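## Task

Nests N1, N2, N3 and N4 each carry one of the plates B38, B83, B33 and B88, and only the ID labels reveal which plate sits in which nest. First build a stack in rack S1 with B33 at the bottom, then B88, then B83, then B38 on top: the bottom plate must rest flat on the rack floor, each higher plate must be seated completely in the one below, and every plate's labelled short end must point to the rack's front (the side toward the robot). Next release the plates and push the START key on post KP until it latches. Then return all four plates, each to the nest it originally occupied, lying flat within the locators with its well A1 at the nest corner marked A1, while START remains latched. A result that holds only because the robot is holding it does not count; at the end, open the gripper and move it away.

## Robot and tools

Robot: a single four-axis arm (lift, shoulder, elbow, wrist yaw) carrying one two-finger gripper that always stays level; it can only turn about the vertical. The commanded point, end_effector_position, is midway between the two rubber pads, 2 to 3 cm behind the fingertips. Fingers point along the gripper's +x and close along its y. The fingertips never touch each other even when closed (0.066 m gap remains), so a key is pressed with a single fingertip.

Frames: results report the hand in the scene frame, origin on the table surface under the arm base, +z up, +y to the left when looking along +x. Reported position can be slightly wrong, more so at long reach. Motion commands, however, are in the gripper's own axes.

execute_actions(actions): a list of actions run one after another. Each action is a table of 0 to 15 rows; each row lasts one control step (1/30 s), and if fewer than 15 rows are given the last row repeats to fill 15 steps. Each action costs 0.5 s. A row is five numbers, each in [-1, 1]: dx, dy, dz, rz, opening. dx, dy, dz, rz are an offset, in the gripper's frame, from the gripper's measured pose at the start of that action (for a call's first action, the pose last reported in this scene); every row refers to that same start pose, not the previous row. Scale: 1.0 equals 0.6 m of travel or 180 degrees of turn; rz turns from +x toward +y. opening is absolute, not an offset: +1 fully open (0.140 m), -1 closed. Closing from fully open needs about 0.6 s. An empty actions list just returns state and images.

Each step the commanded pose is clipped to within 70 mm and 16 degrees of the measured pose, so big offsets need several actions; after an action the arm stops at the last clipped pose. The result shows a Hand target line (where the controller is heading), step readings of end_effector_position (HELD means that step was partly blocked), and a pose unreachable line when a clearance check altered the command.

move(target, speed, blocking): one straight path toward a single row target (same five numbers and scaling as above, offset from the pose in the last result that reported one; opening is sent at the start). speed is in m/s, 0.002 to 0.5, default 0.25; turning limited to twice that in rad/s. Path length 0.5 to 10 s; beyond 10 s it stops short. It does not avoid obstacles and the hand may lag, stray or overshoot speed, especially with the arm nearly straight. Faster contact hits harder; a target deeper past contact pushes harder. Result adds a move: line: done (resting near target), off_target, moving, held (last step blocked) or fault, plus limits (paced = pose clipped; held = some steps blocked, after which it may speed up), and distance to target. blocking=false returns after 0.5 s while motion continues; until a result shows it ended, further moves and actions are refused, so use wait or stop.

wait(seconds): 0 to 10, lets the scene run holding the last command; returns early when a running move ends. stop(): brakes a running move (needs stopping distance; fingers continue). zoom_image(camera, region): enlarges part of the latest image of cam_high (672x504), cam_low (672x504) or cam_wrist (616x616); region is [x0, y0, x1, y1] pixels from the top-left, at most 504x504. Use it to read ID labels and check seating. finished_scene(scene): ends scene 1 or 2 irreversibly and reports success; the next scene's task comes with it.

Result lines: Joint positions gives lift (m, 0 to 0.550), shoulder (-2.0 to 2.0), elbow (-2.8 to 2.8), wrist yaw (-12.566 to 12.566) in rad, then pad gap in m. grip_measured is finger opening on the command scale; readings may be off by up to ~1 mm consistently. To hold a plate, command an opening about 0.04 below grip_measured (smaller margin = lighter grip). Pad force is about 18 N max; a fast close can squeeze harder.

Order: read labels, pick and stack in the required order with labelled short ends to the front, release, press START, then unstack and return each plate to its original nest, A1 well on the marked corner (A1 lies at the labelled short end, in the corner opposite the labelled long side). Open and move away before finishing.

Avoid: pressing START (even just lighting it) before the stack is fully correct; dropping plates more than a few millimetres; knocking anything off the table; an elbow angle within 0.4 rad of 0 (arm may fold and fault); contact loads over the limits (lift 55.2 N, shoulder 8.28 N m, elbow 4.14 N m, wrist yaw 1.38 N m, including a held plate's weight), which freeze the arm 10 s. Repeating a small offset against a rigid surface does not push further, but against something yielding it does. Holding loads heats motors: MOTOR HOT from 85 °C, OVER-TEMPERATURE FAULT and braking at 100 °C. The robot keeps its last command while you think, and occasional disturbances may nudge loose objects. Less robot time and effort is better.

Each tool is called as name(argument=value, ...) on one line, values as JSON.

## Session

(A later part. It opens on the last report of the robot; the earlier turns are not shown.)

execute_actions(actions=[[[-0.0005,0.0004,0,-0.0015,-0.3]],[[0,0,0,0,-0.52]]])

move(target=[0,0,0.484,0,-0.52])

move(target=[-0.1707,0.556,0,0.2158,-0.52])

Scene clock: 79.70 s.
end_effector_position=(+0.7004, -0.1011, +0.0308) grip_measured=-0.47 end_effector_quat_wxyz=(+0.996, +0.000, +0.000, -0.087)
Joint positions: [ 0.026  0.449  1.721 -2.344  0.086]
Hand target: +0.700, -0.101, +0.031; +0.996, +0.000, +0.000, -0.087
Off the commanded pose: 0.000 m, 0 deg.
Step readings (end_effector_position; steps 1 to 15: 1st action; 16 to 30: 2nd action):
0: (+0.7006, -0.1013, +0.0308)
1: (+0.7006, -0.1013, +0.0308)
2: (+0.7004, -0.1012, +0.0308)
4: (+0.7004, -0.1010, +0.0308)
8: (+0.7004, -0.1010, +0.0308)
15: (+0.7004, -0.1010, +0.0308)
16: (+0.7004, -0.1010, +0.0308)
17: (+0.7004, -0.1010, +0.0308)
19: (+0.7004, -0.1011, +0.0308)
23: (+0.7004, -0.1011, +0.0308)
30: end_effector_position above

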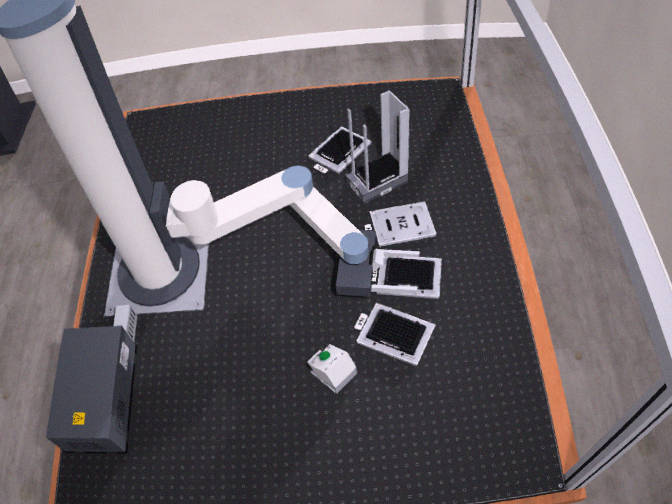

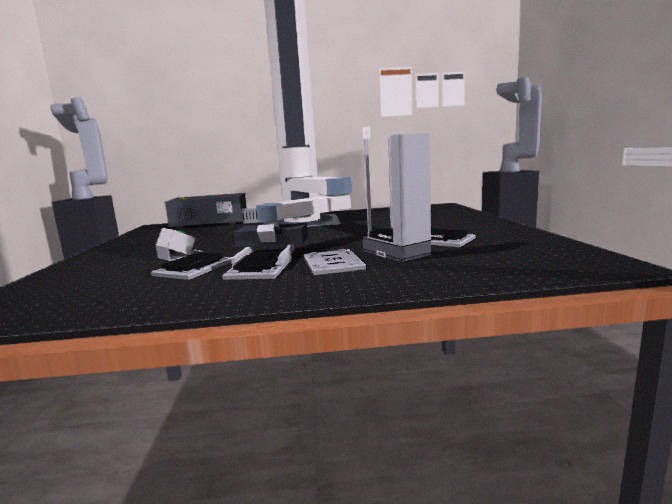

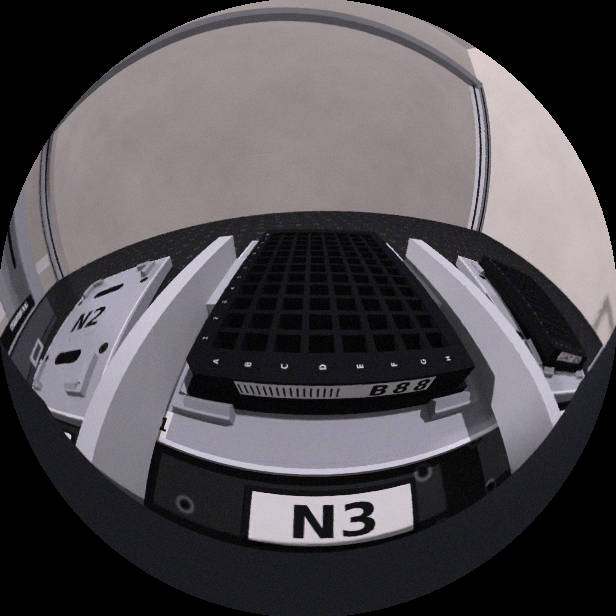

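Scene clock: 81.27 s.
end_effector_position=(+0.7004, -0.1011, +0.3212) grip_measured=-0.47 end_effector_quat_wxyz=(+0.996, +0.000, +0.000, -0.087)
Joint positions: [ 0.316  0.449  1.721 -2.344  0.086]
Hand target: +0.700, -0.101, +0.321; +0.996, +0.000, +0.000, -0.087
Off the commanded pose: 0.000 m, 0 deg.
move: done

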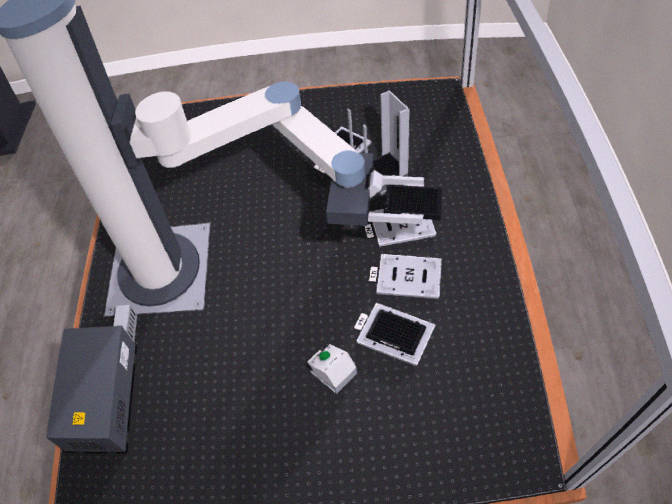

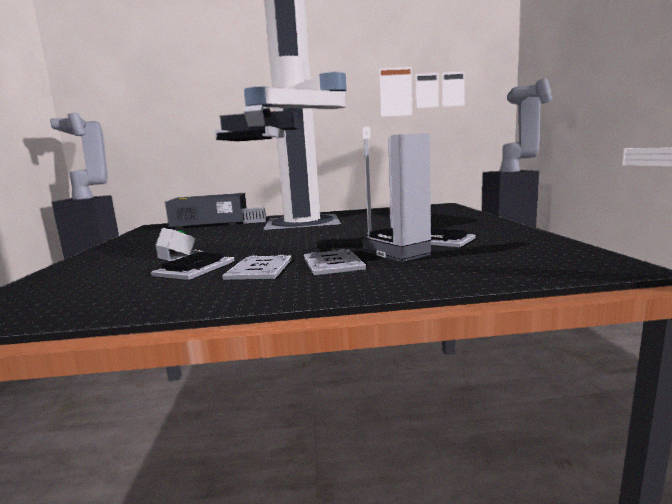

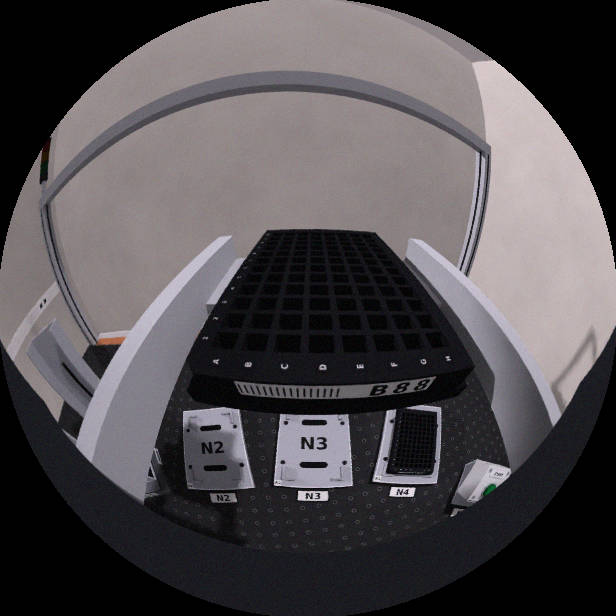

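Scene clock: 83.00 s.
end_effector_position=(+0.6576, +0.2454, +0.3212) grip_measured=-0.47 end_effector_quat_wxyz=(+0.968, +0.000, +0.000, +0.249)
Joint positions: [ 0.316  1.086  1.76  -2.342  0.086]
Hand target: +0.658, +0.245, +0.321; +0.969, +0.000, +0.000, +0.249
Off the commanded pose: 0.000 m, 0 deg.
move: done

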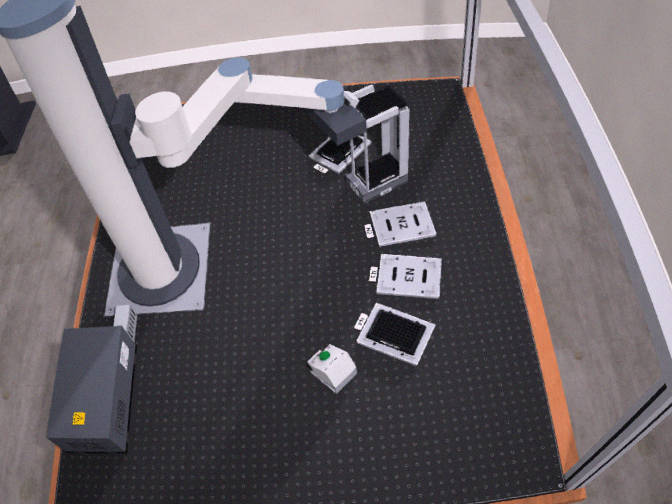

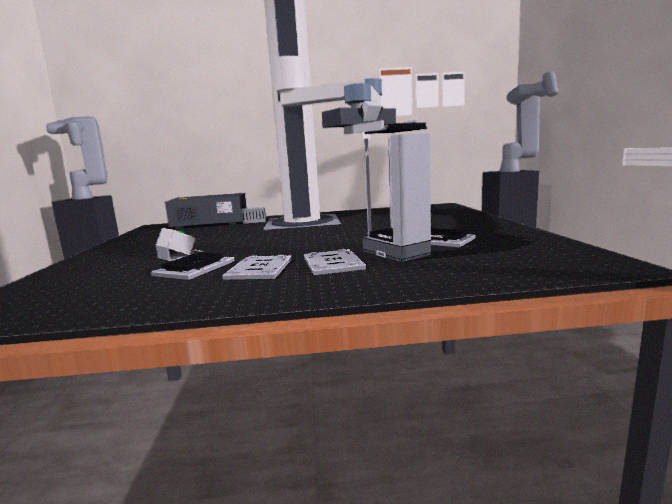

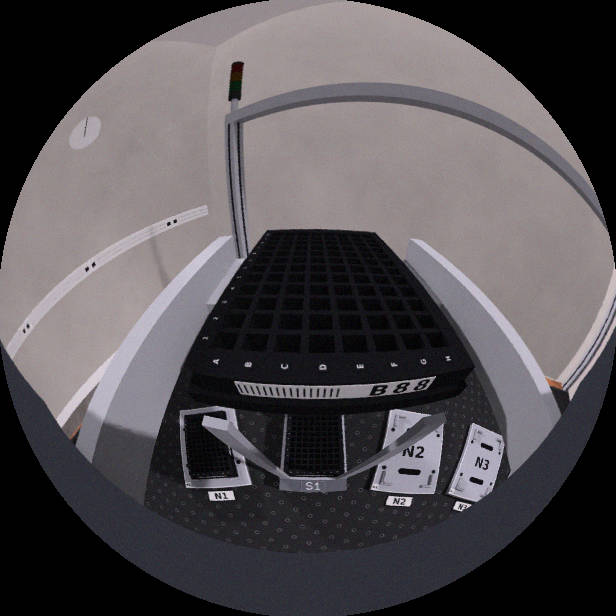

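move(target=[0,0,-0.025,0,-0.52], speed=0.012)

Scene clock: 86.57 s.
end_effector_position=(+0.6576, +0.2454, +0.3062) grip_measured=-0.47 end_effector_quat_wxyz=(+0.968, +0.000, +0.000, +0.249)
Joint positions: [ 0.301  1.086  1.76  -2.342  0.086]
Hand target: +0.658, +0.245, +0.306; +0.968, +0.000, +0.000, +0.249
Off the commanded pose: 0.000 m, 0 deg.
move: done

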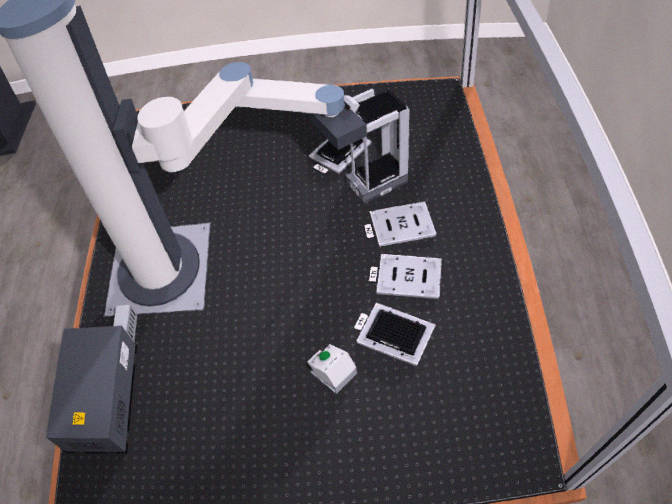

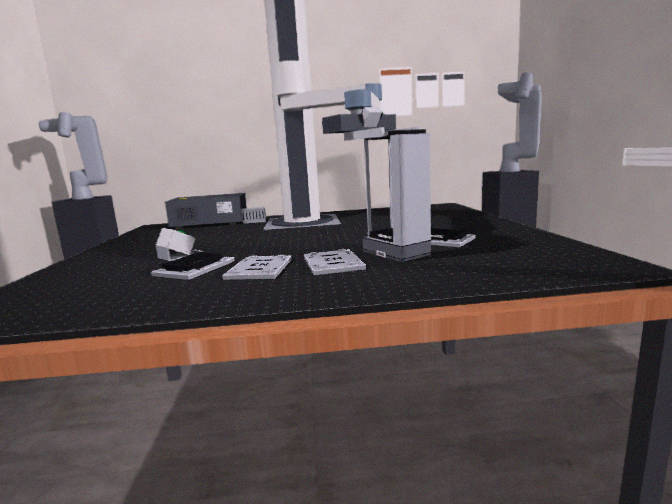

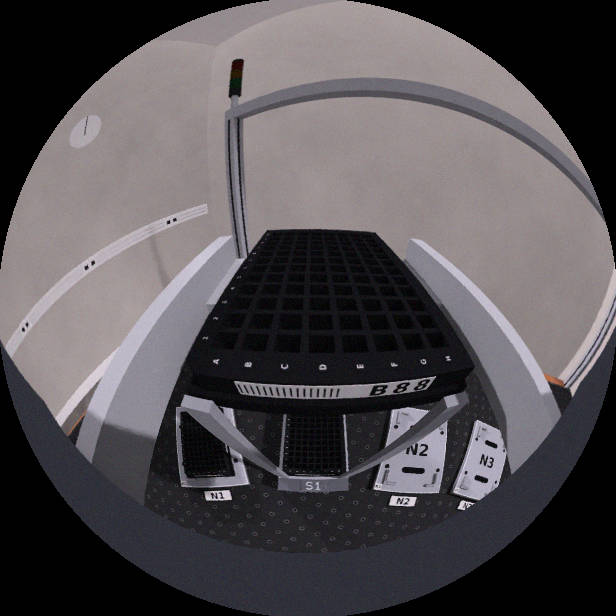

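move(target=[0,0,-0.376,0,-0.52], speed=0.13)

move(target=[0,0,-0.011,0,-0.52], speed=0.01)

move(target=[0,0,0,0,-0.1])

move(target=[-0.23,0,0.005,0,-0.1], speed=0.2)

move(target=[-0.02,0.23,0,0.1,-0.1])

zoom_image(camera="cam_wrist", region=[220,220,420,340])

Scene clock: 96.43 s.
end_effector_position=(+0.6576, +0.2454, +0.0805) grip_measured=-0.47 end_effector_quat_wxyz=(+0.968, +0.000, +0.000, +0.249)
Joint positions: [ 0.076  1.086  1.76  -2.342  0.086]
Hand target: +0.658, +0.245, +0.081; +0.968, +0.000, +0.000, +0.249
Off the commanded pose: 0.000 m, 0 deg.
move: done

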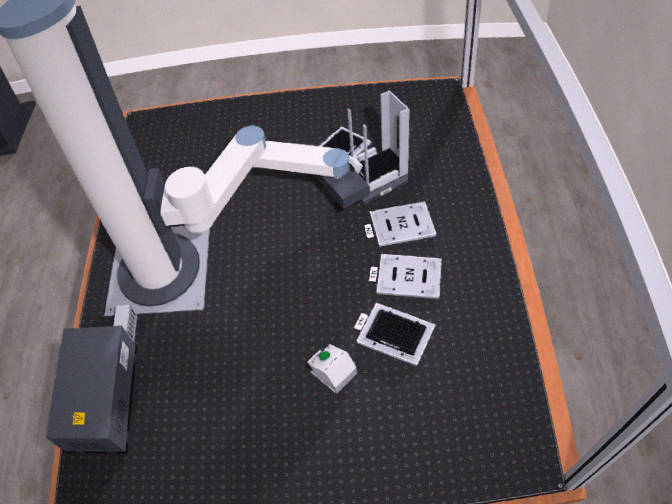

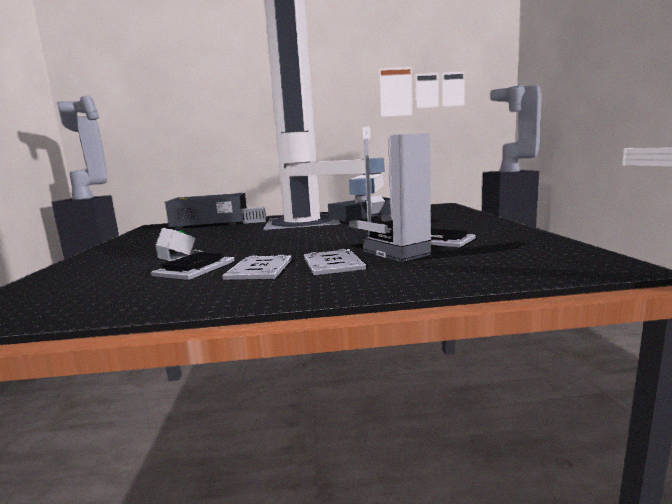

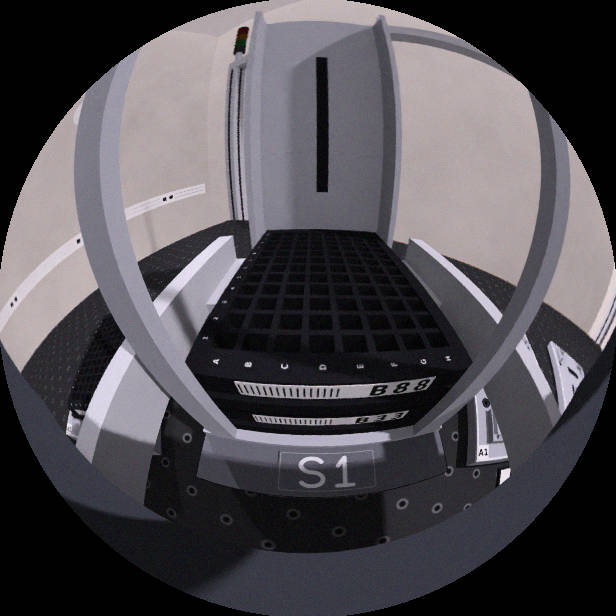

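Scene clock: 97.30 s.
end_effector_position=(+0.6576, +0.2454, +0.0739) grip_measured=-0.47 end_effector_quat_wxyz=(+0.968, +0.000, +0.000, +0.249)
Joint positions: [ 0.069  1.086  1.76  -2.342  0.086]
Hand target: +0.658, +0.245, +0.074; +0.968, +0.000, +0.000, +0.249
Off the commanded pose: 0.000 m, 0 deg.
move: done

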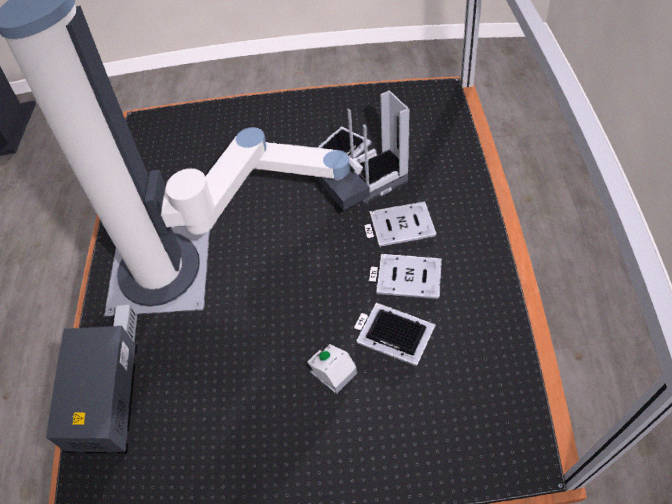

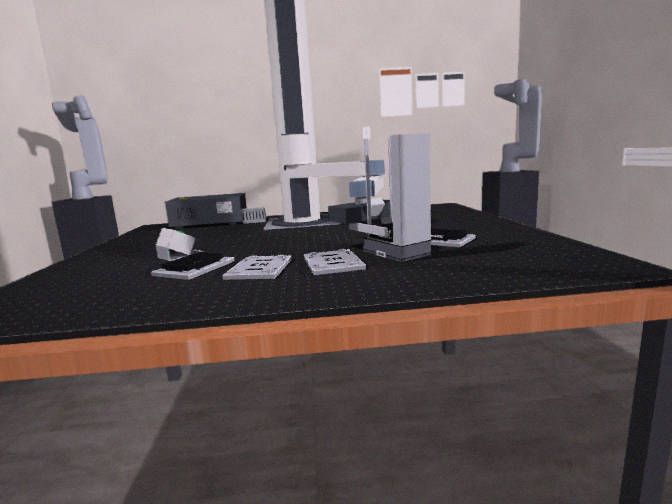

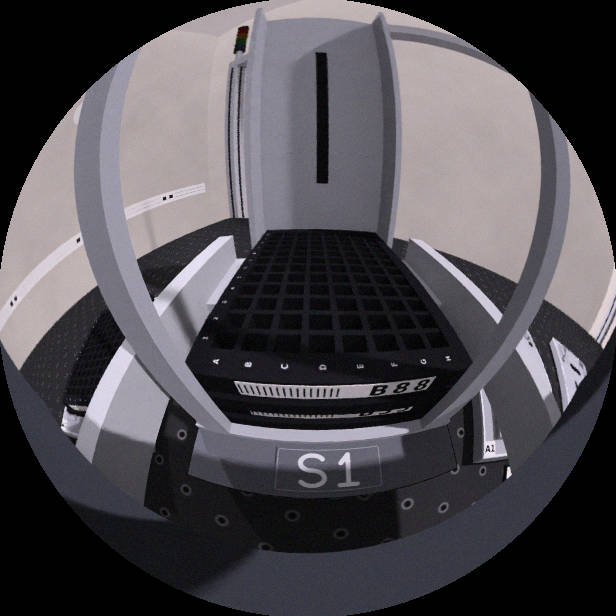

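Scene clock: 97.80 s.
end_effector_position=(+0.6576, +0.2454, +0.0739) grip_measured=-0.10 end_effector_quat_wxyz=(+0.968, +0.000, +0.000, +0.249)
Joint positions: [ 0.069  1.086  1.76  -2.342  0.099]
Hand target: +0.658, +0.245, +0.074; +0.968, +0.000, +0.000, +0.249
Off the commanded pose: 0.000 m, 0 deg.
move: done

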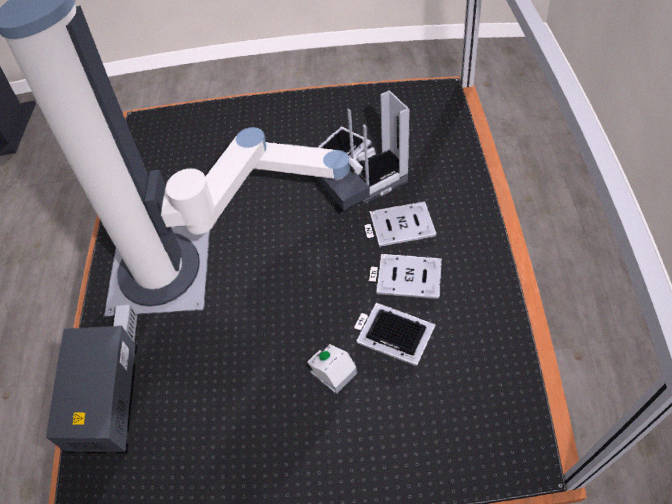

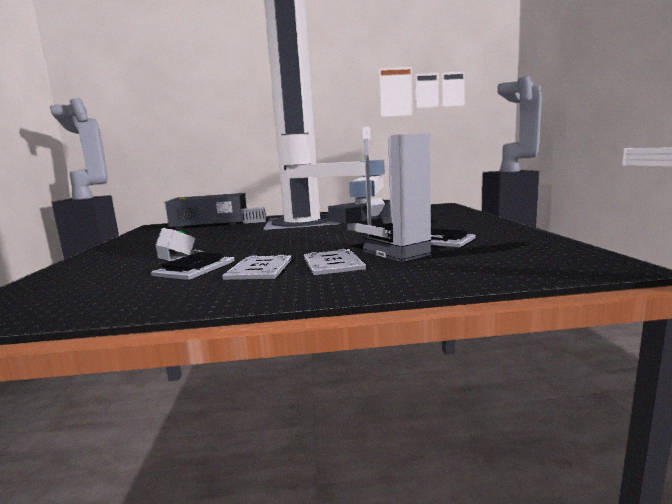

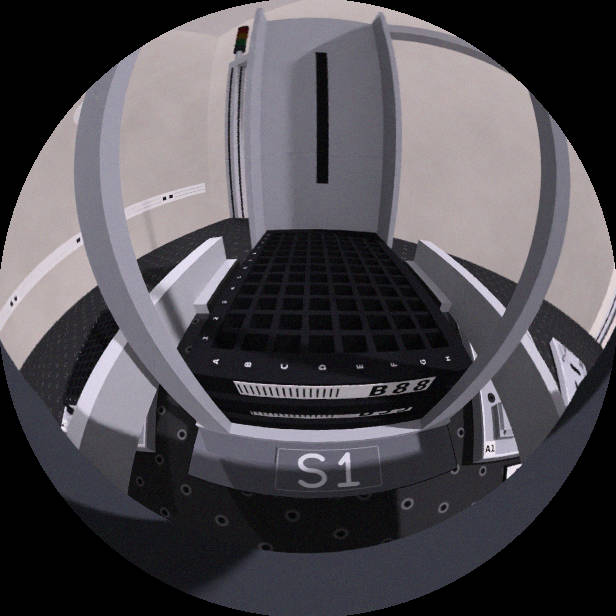

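Scene clock: 98.87 s.
end_effector_position=(+0.5367, +0.1788, +0.0768) grip_measured=-0.10 end_effector_quat_wxyz=(+0.969, +0.000, +0.000, +0.249)
Joint positions: [ 0.072  1.348  1.054 -1.898  0.099]
Hand target: +0.537, +0.179, +0.077; +0.968, +0.000, +0.000, +0.249
Off the commanded pose: 0.000 m, 0 deg.
move: done

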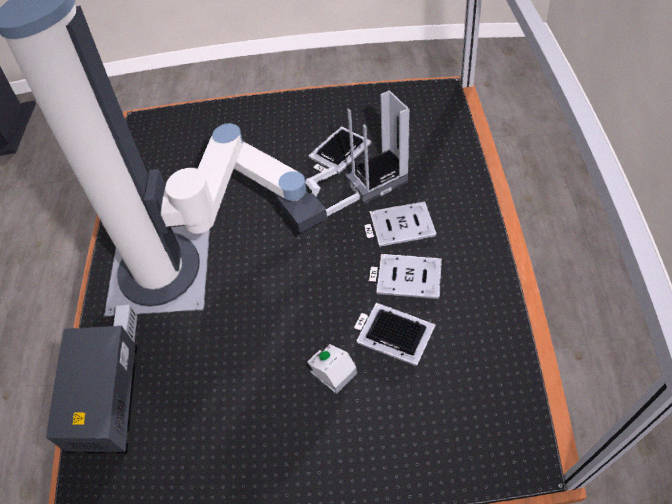

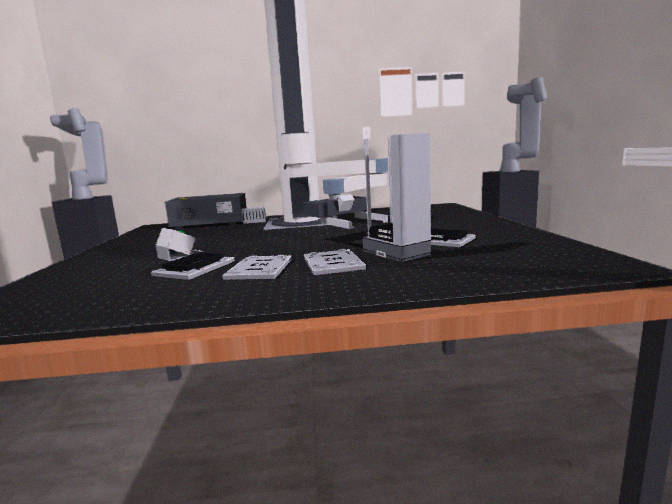

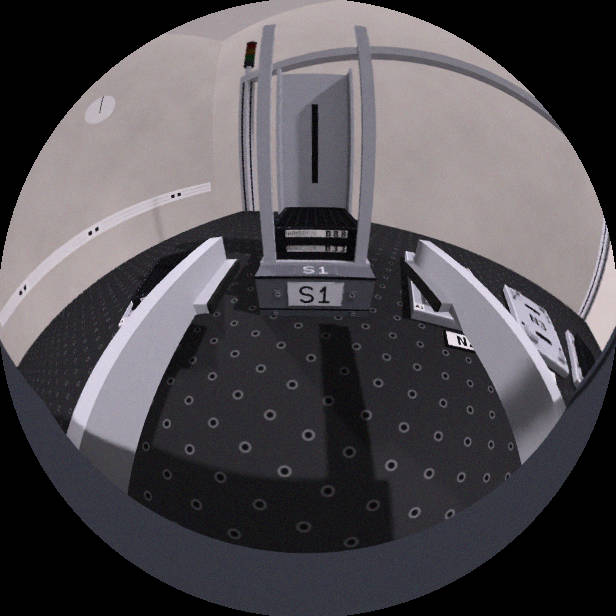

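Scene clock: 99.87 s.
end_effector_position=(+0.4596, +0.2941, +0.0768) grip_measured=-0.10 end_effector_quat_wxyz=(+0.918, +0.000, +0.000, +0.398)
Joint positions: [ 0.072  1.697  1.079 -1.958  0.099]
Hand target: +0.460, +0.294, +0.077; +0.918, +0.000, +0.000, +0.397
Off the commanded pose: 0.000 m, 0 deg.
move: done

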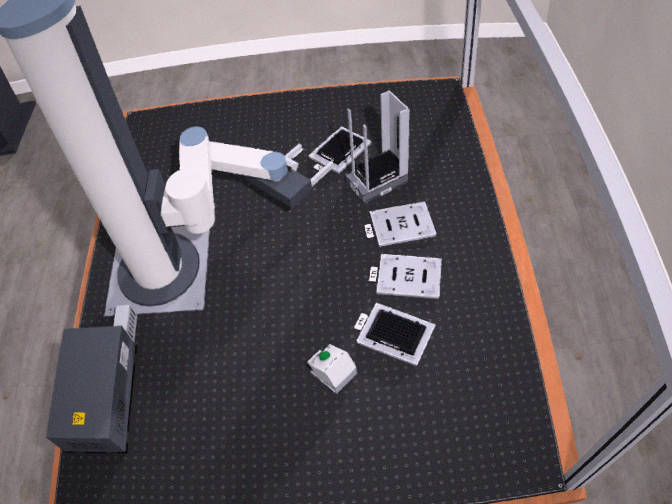

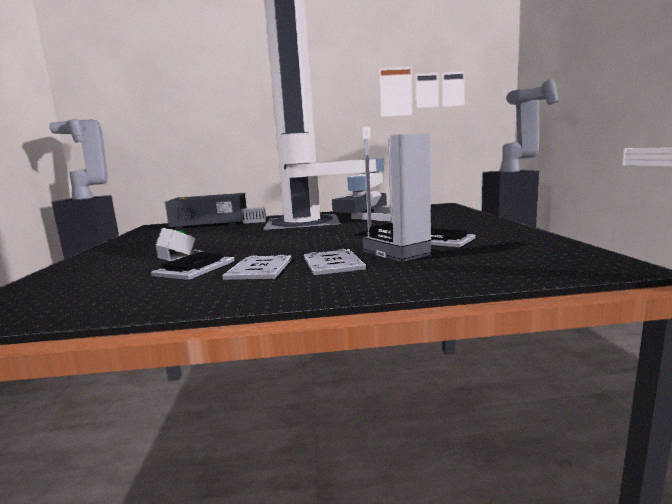

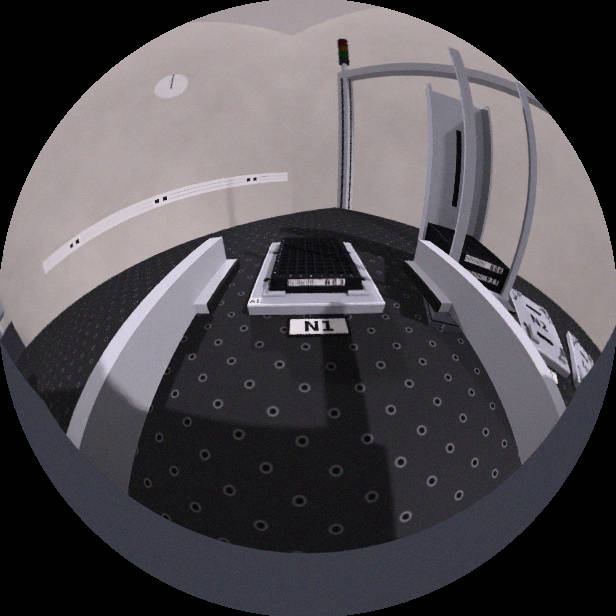

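Region (220, 220, 420, 340) of cam_wrist's 616x616 image, scaled by 2.520, with more detail than that image has; it fills the top 302 rows of this view, and the rest is white.

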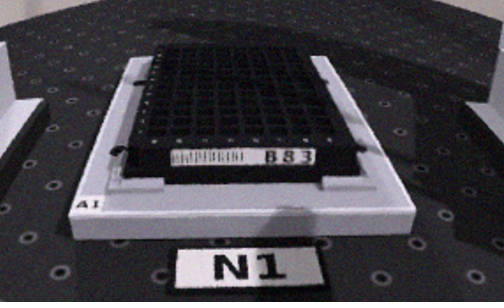

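move(target=[0.215,0.003,-0.035,0.012,-0.1])

Scene clock: 102.37 s.
end_effector_position=(+0.5465, +0.3894, +0.0558) grip_measured=-0.10 end_effector_quat_wxyz=(+0.910, +0.000, +0.000, +0.415)
Joint positions: [ 0.051  1.428  1.741 -2.313  0.099]
Hand target: +0.546, +0.389, +0.056; +0.910, +0.000, +0.000, +0.415
Off the commanded pose: 0.000 m, 0 deg.
move: done

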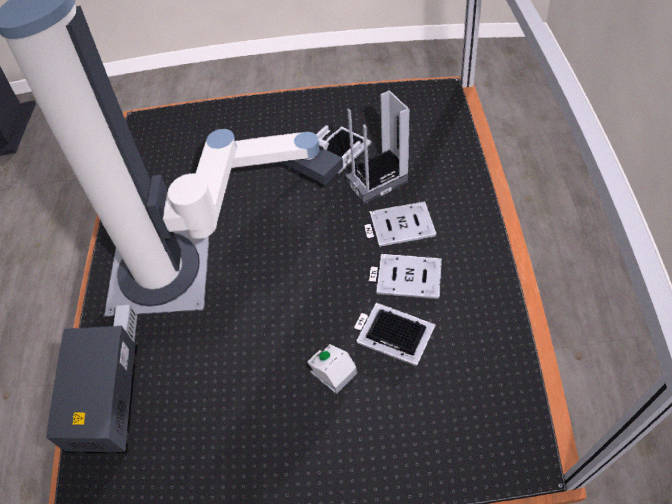

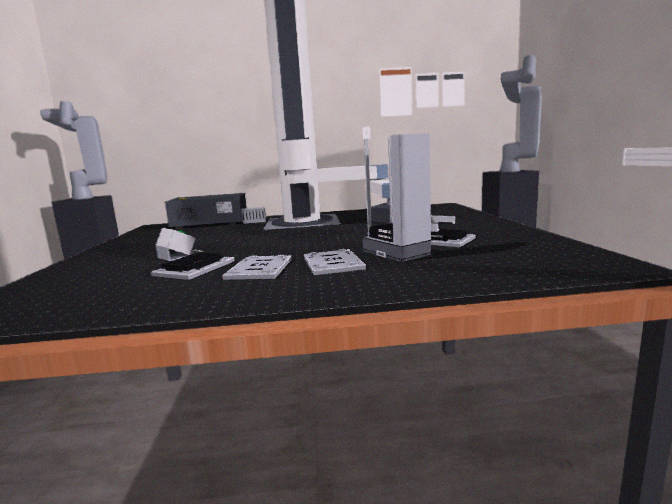

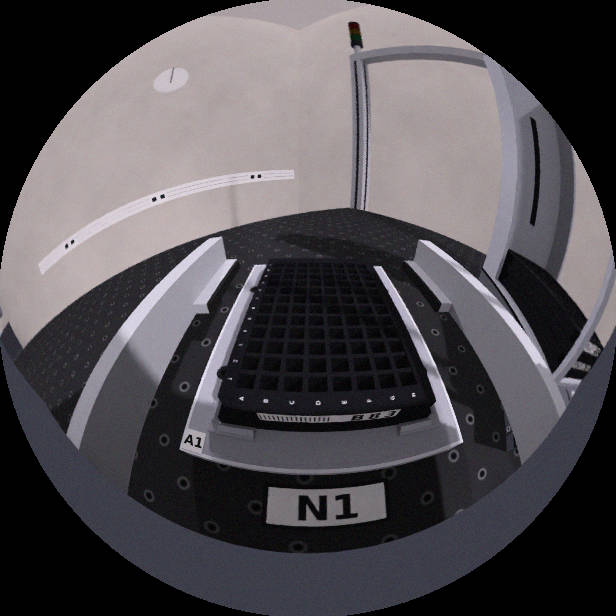

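move(target=[0.0035,0,-0.0417,0,-0.3], speed=0.04)

Scene clock: 105.80 s.
end_effector_position=(+0.5478, +0.3910, +0.0308) grip_measured=-0.30 end_effector_quat_wxyz=(+0.910, +0.000, +0.000, +0.415)
Joint positions: [ 0.026  1.423  1.753 -2.32   0.092]
Hand target: +0.548, +0.391, +0.031; +0.910, +0.000, +0.000, +0.415
Off the commanded pose: 0.000 m, 0 deg.
move: done

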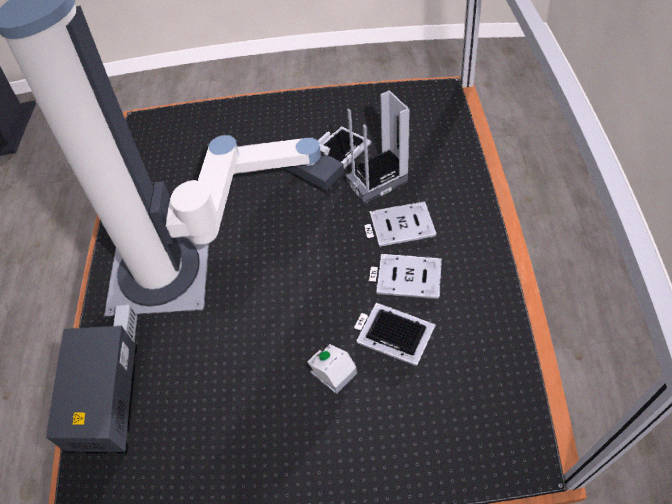

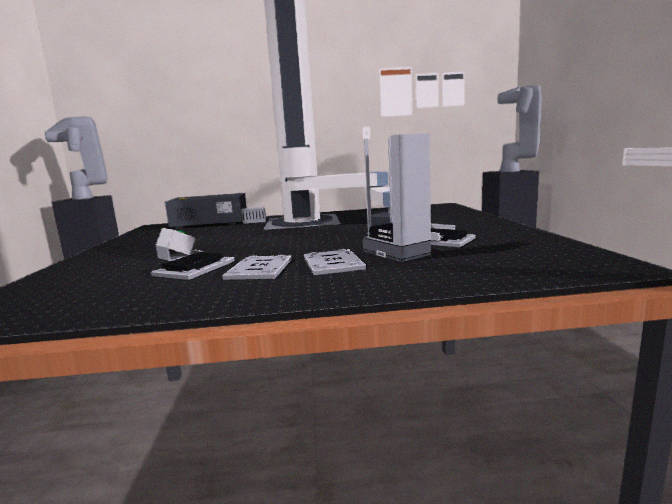

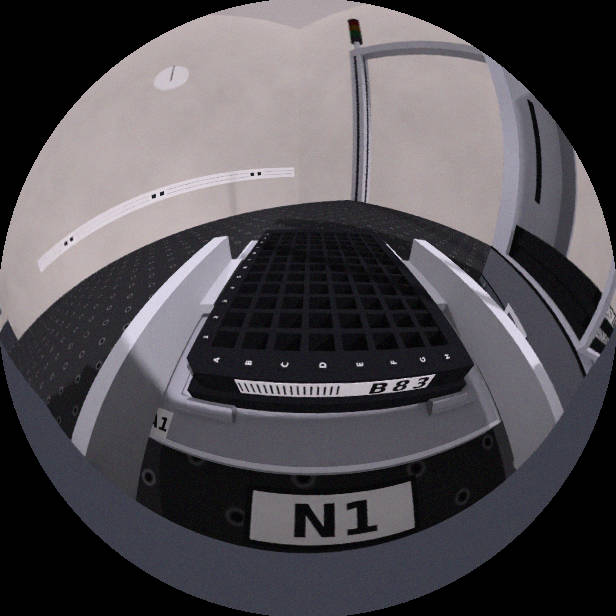

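execute_actions(actions=[[[0.0009,0.0003,0,0.0005,-0.35]],[[0,0,0,0,-0.52]]])

move(target=[0,0,0.484,0,-0.52])

move(target=[-0.0645,-0.2972,0,-0.1123,-0.52])

Scene clock: 111.47 s.
end_effector_position=(+0.5479, +0.3916, +0.0308) grip_measured=-0.48 end_effector_quat_wxyz=(+0.909, +0.000, +0.000, +0.416)
Joint positions: [ 0.026  1.422  1.756 -2.32   0.085]
Hand target: +0.548, +0.392, +0.031; +0.909, +0.000, +0.000, +0.416
Off the commanded pose: 0.000 m, 0 deg.
Step readings (end_effector_position; steps 1 to 15: 1st action; 16 to 30: 2nd action):
0: (+0.5478, +0.3910, +0.0308)
1: (+0.5478, +0.3910, +0.0308)
2: (+0.5479, +0.3916, +0.0308)
4: (+0.5479, +0.3916, +0.0308)
8: (+0.5479, +0.3916, +0.0308)
15: (+0.5479, +0.3916, +0.0308)
16: (+0.5479, +0.3916, +0.0308)
17: (+0.5479, +0.3916, +0.0308)
19: (+0.5479, +0.3916, +0.0308)
23: (+0.5479, +0.3916, +0.0308)
30: end_effector_position above

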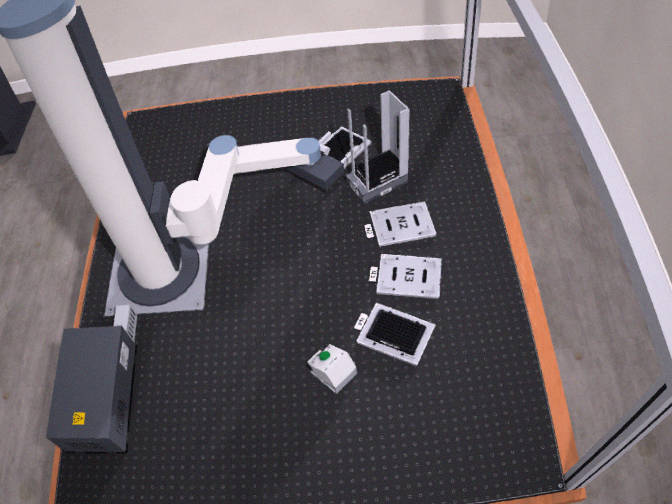

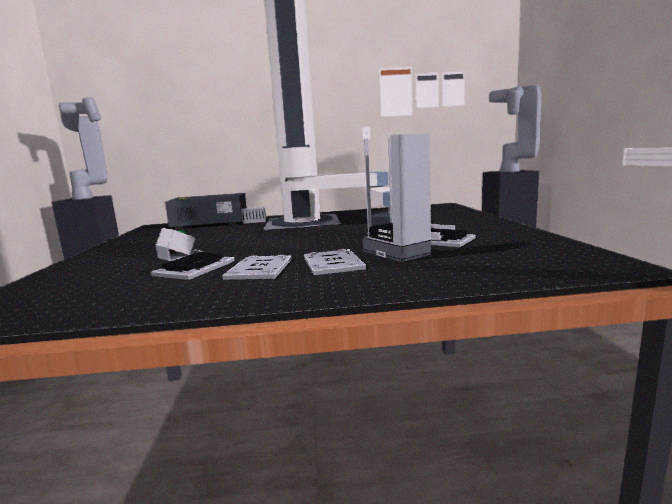

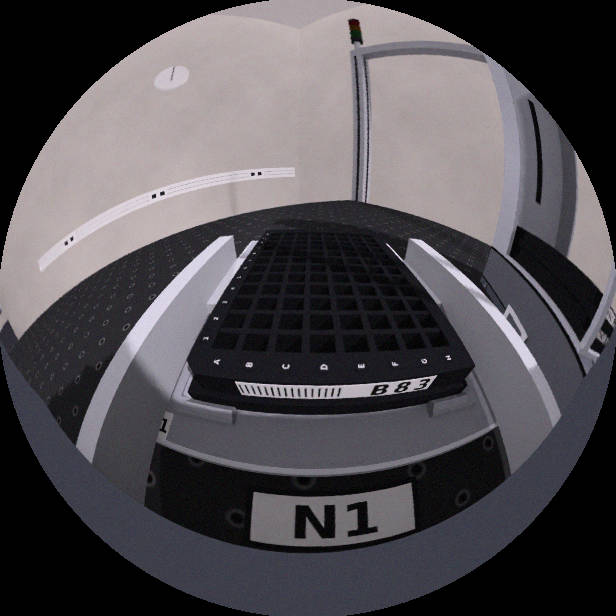

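Scene clock: 113.03 s.
end_effector_position=(+0.5479, +0.3916, +0.3212) grip_measured=-0.48 end_effector_quat_wxyz=(+0.909, +0.000, +0.000, +0.416)
Joint positions: [ 0.316  1.422  1.756 -2.32   0.085]
Hand target: +0.548, +0.392, +0.321; +0.909, +0.000, +0.000, +0.416
Off the commanded pose: 0.000 m, 0 deg.
move: done

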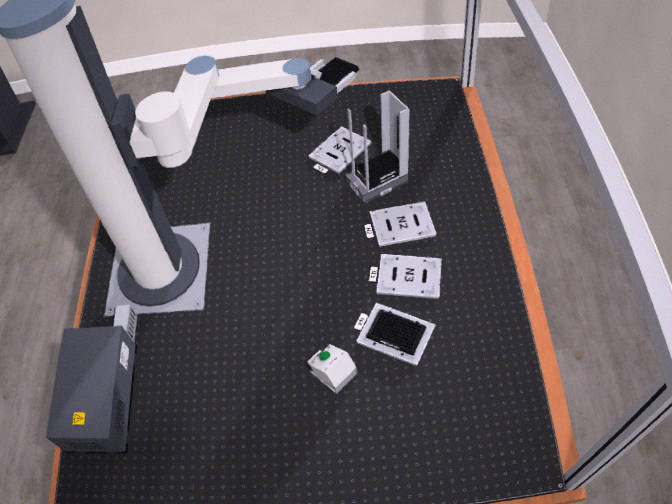

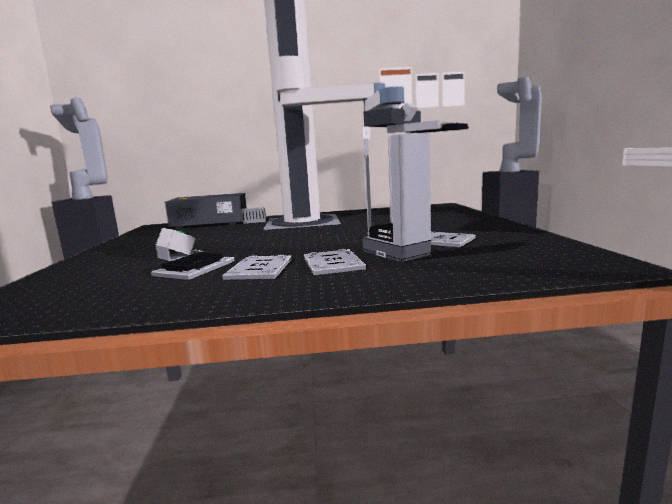

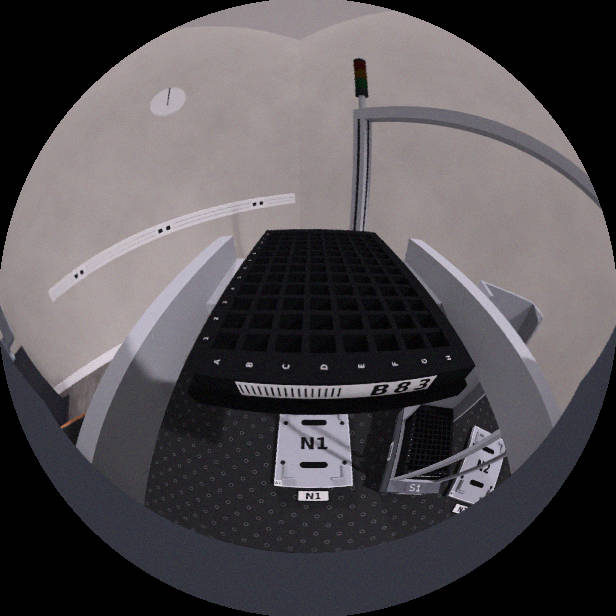

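Scene clock: 114.13 s.
end_effector_position=(+0.6576, +0.2455, +0.3212) grip_measured=-0.48 end_effector_quat_wxyz=(+0.968, +0.000, +0.000, +0.250)
Joint positions: [ 0.316  1.086  1.76  -2.341  0.085]
Hand target: +0.658, +0.246, +0.321; +0.968, +0.000, +0.000, +0.250
Off the commanded pose: 0.000 m, 0 deg.
move: done

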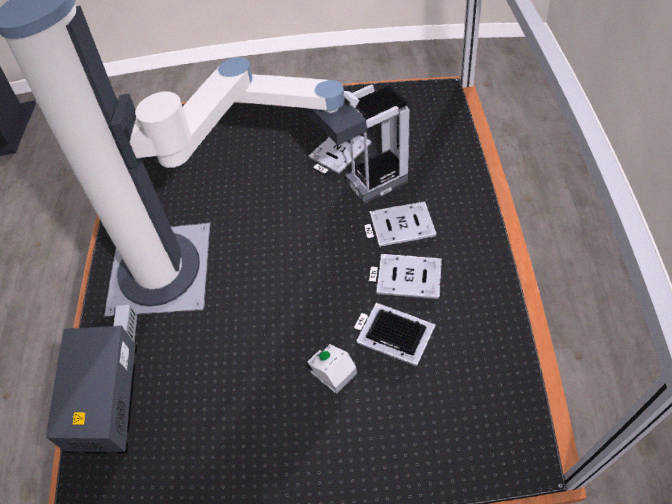

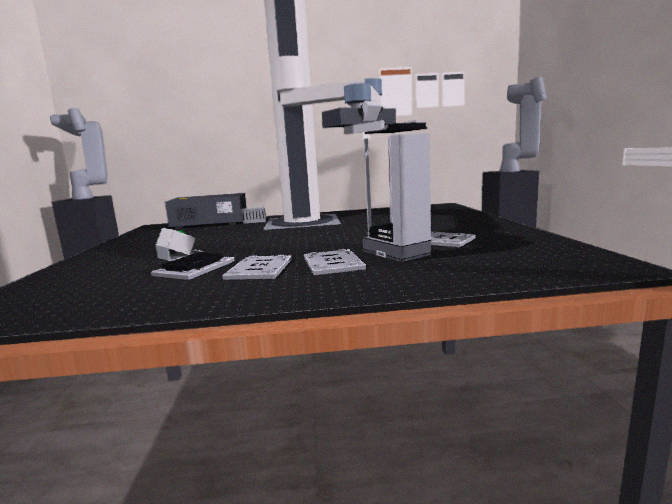

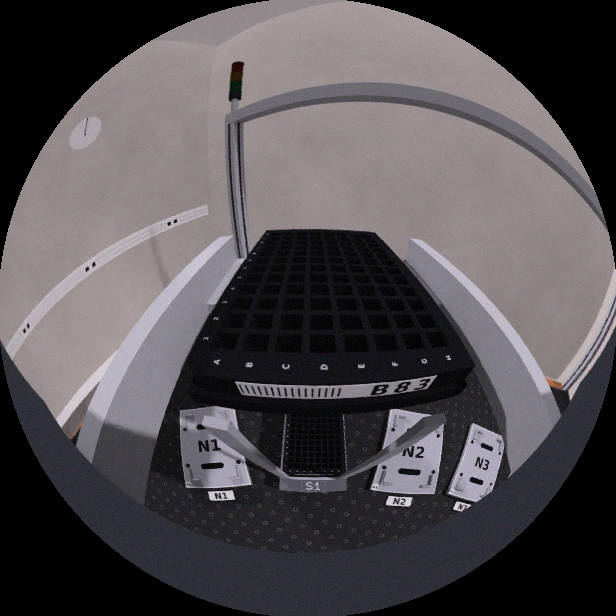

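Plate slightly yawed in grip (+0.005; N1 true yaw ≈0.863). Compensate.

move(target=[0,-0.0002,-0.025,-0.002,-0.52], speed=0.012)

Scene clock: 118.77 s.
end_effector_position=(+0.6577, +0.2454, +0.3061) grip_measured=-0.48 end_effector_quat_wxyz=(+0.969, +0.000, +0.000, +0.247)
Joint positions: [ 0.301  1.088  1.76  -2.349  0.085]
Hand target: +0.658, +0.245, +0.306; +0.969, +0.000, +0.000, +0.247
Off the commanded pose: 0.000 m, 0 deg.
move: done

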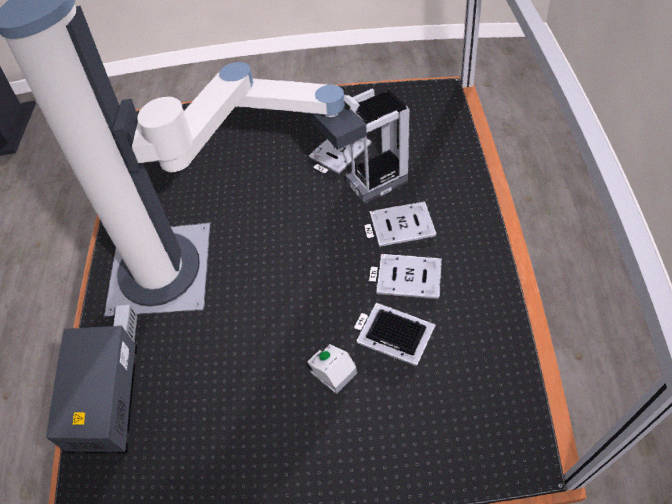

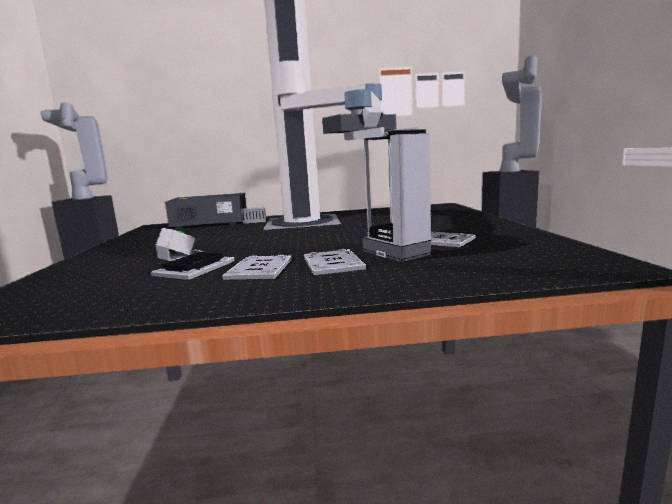

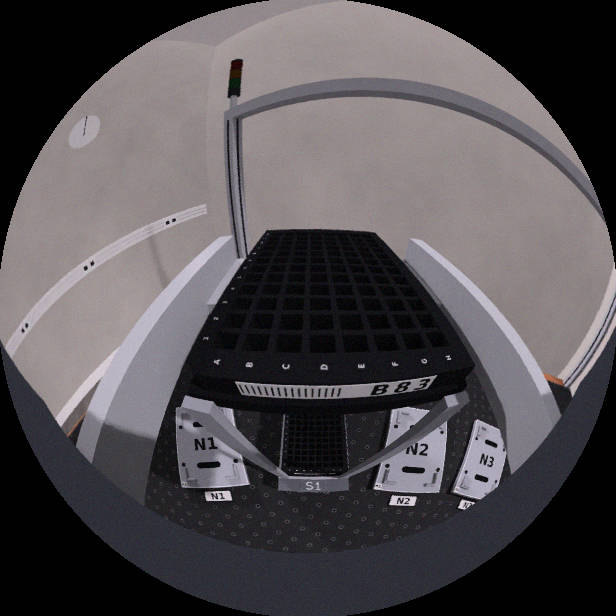

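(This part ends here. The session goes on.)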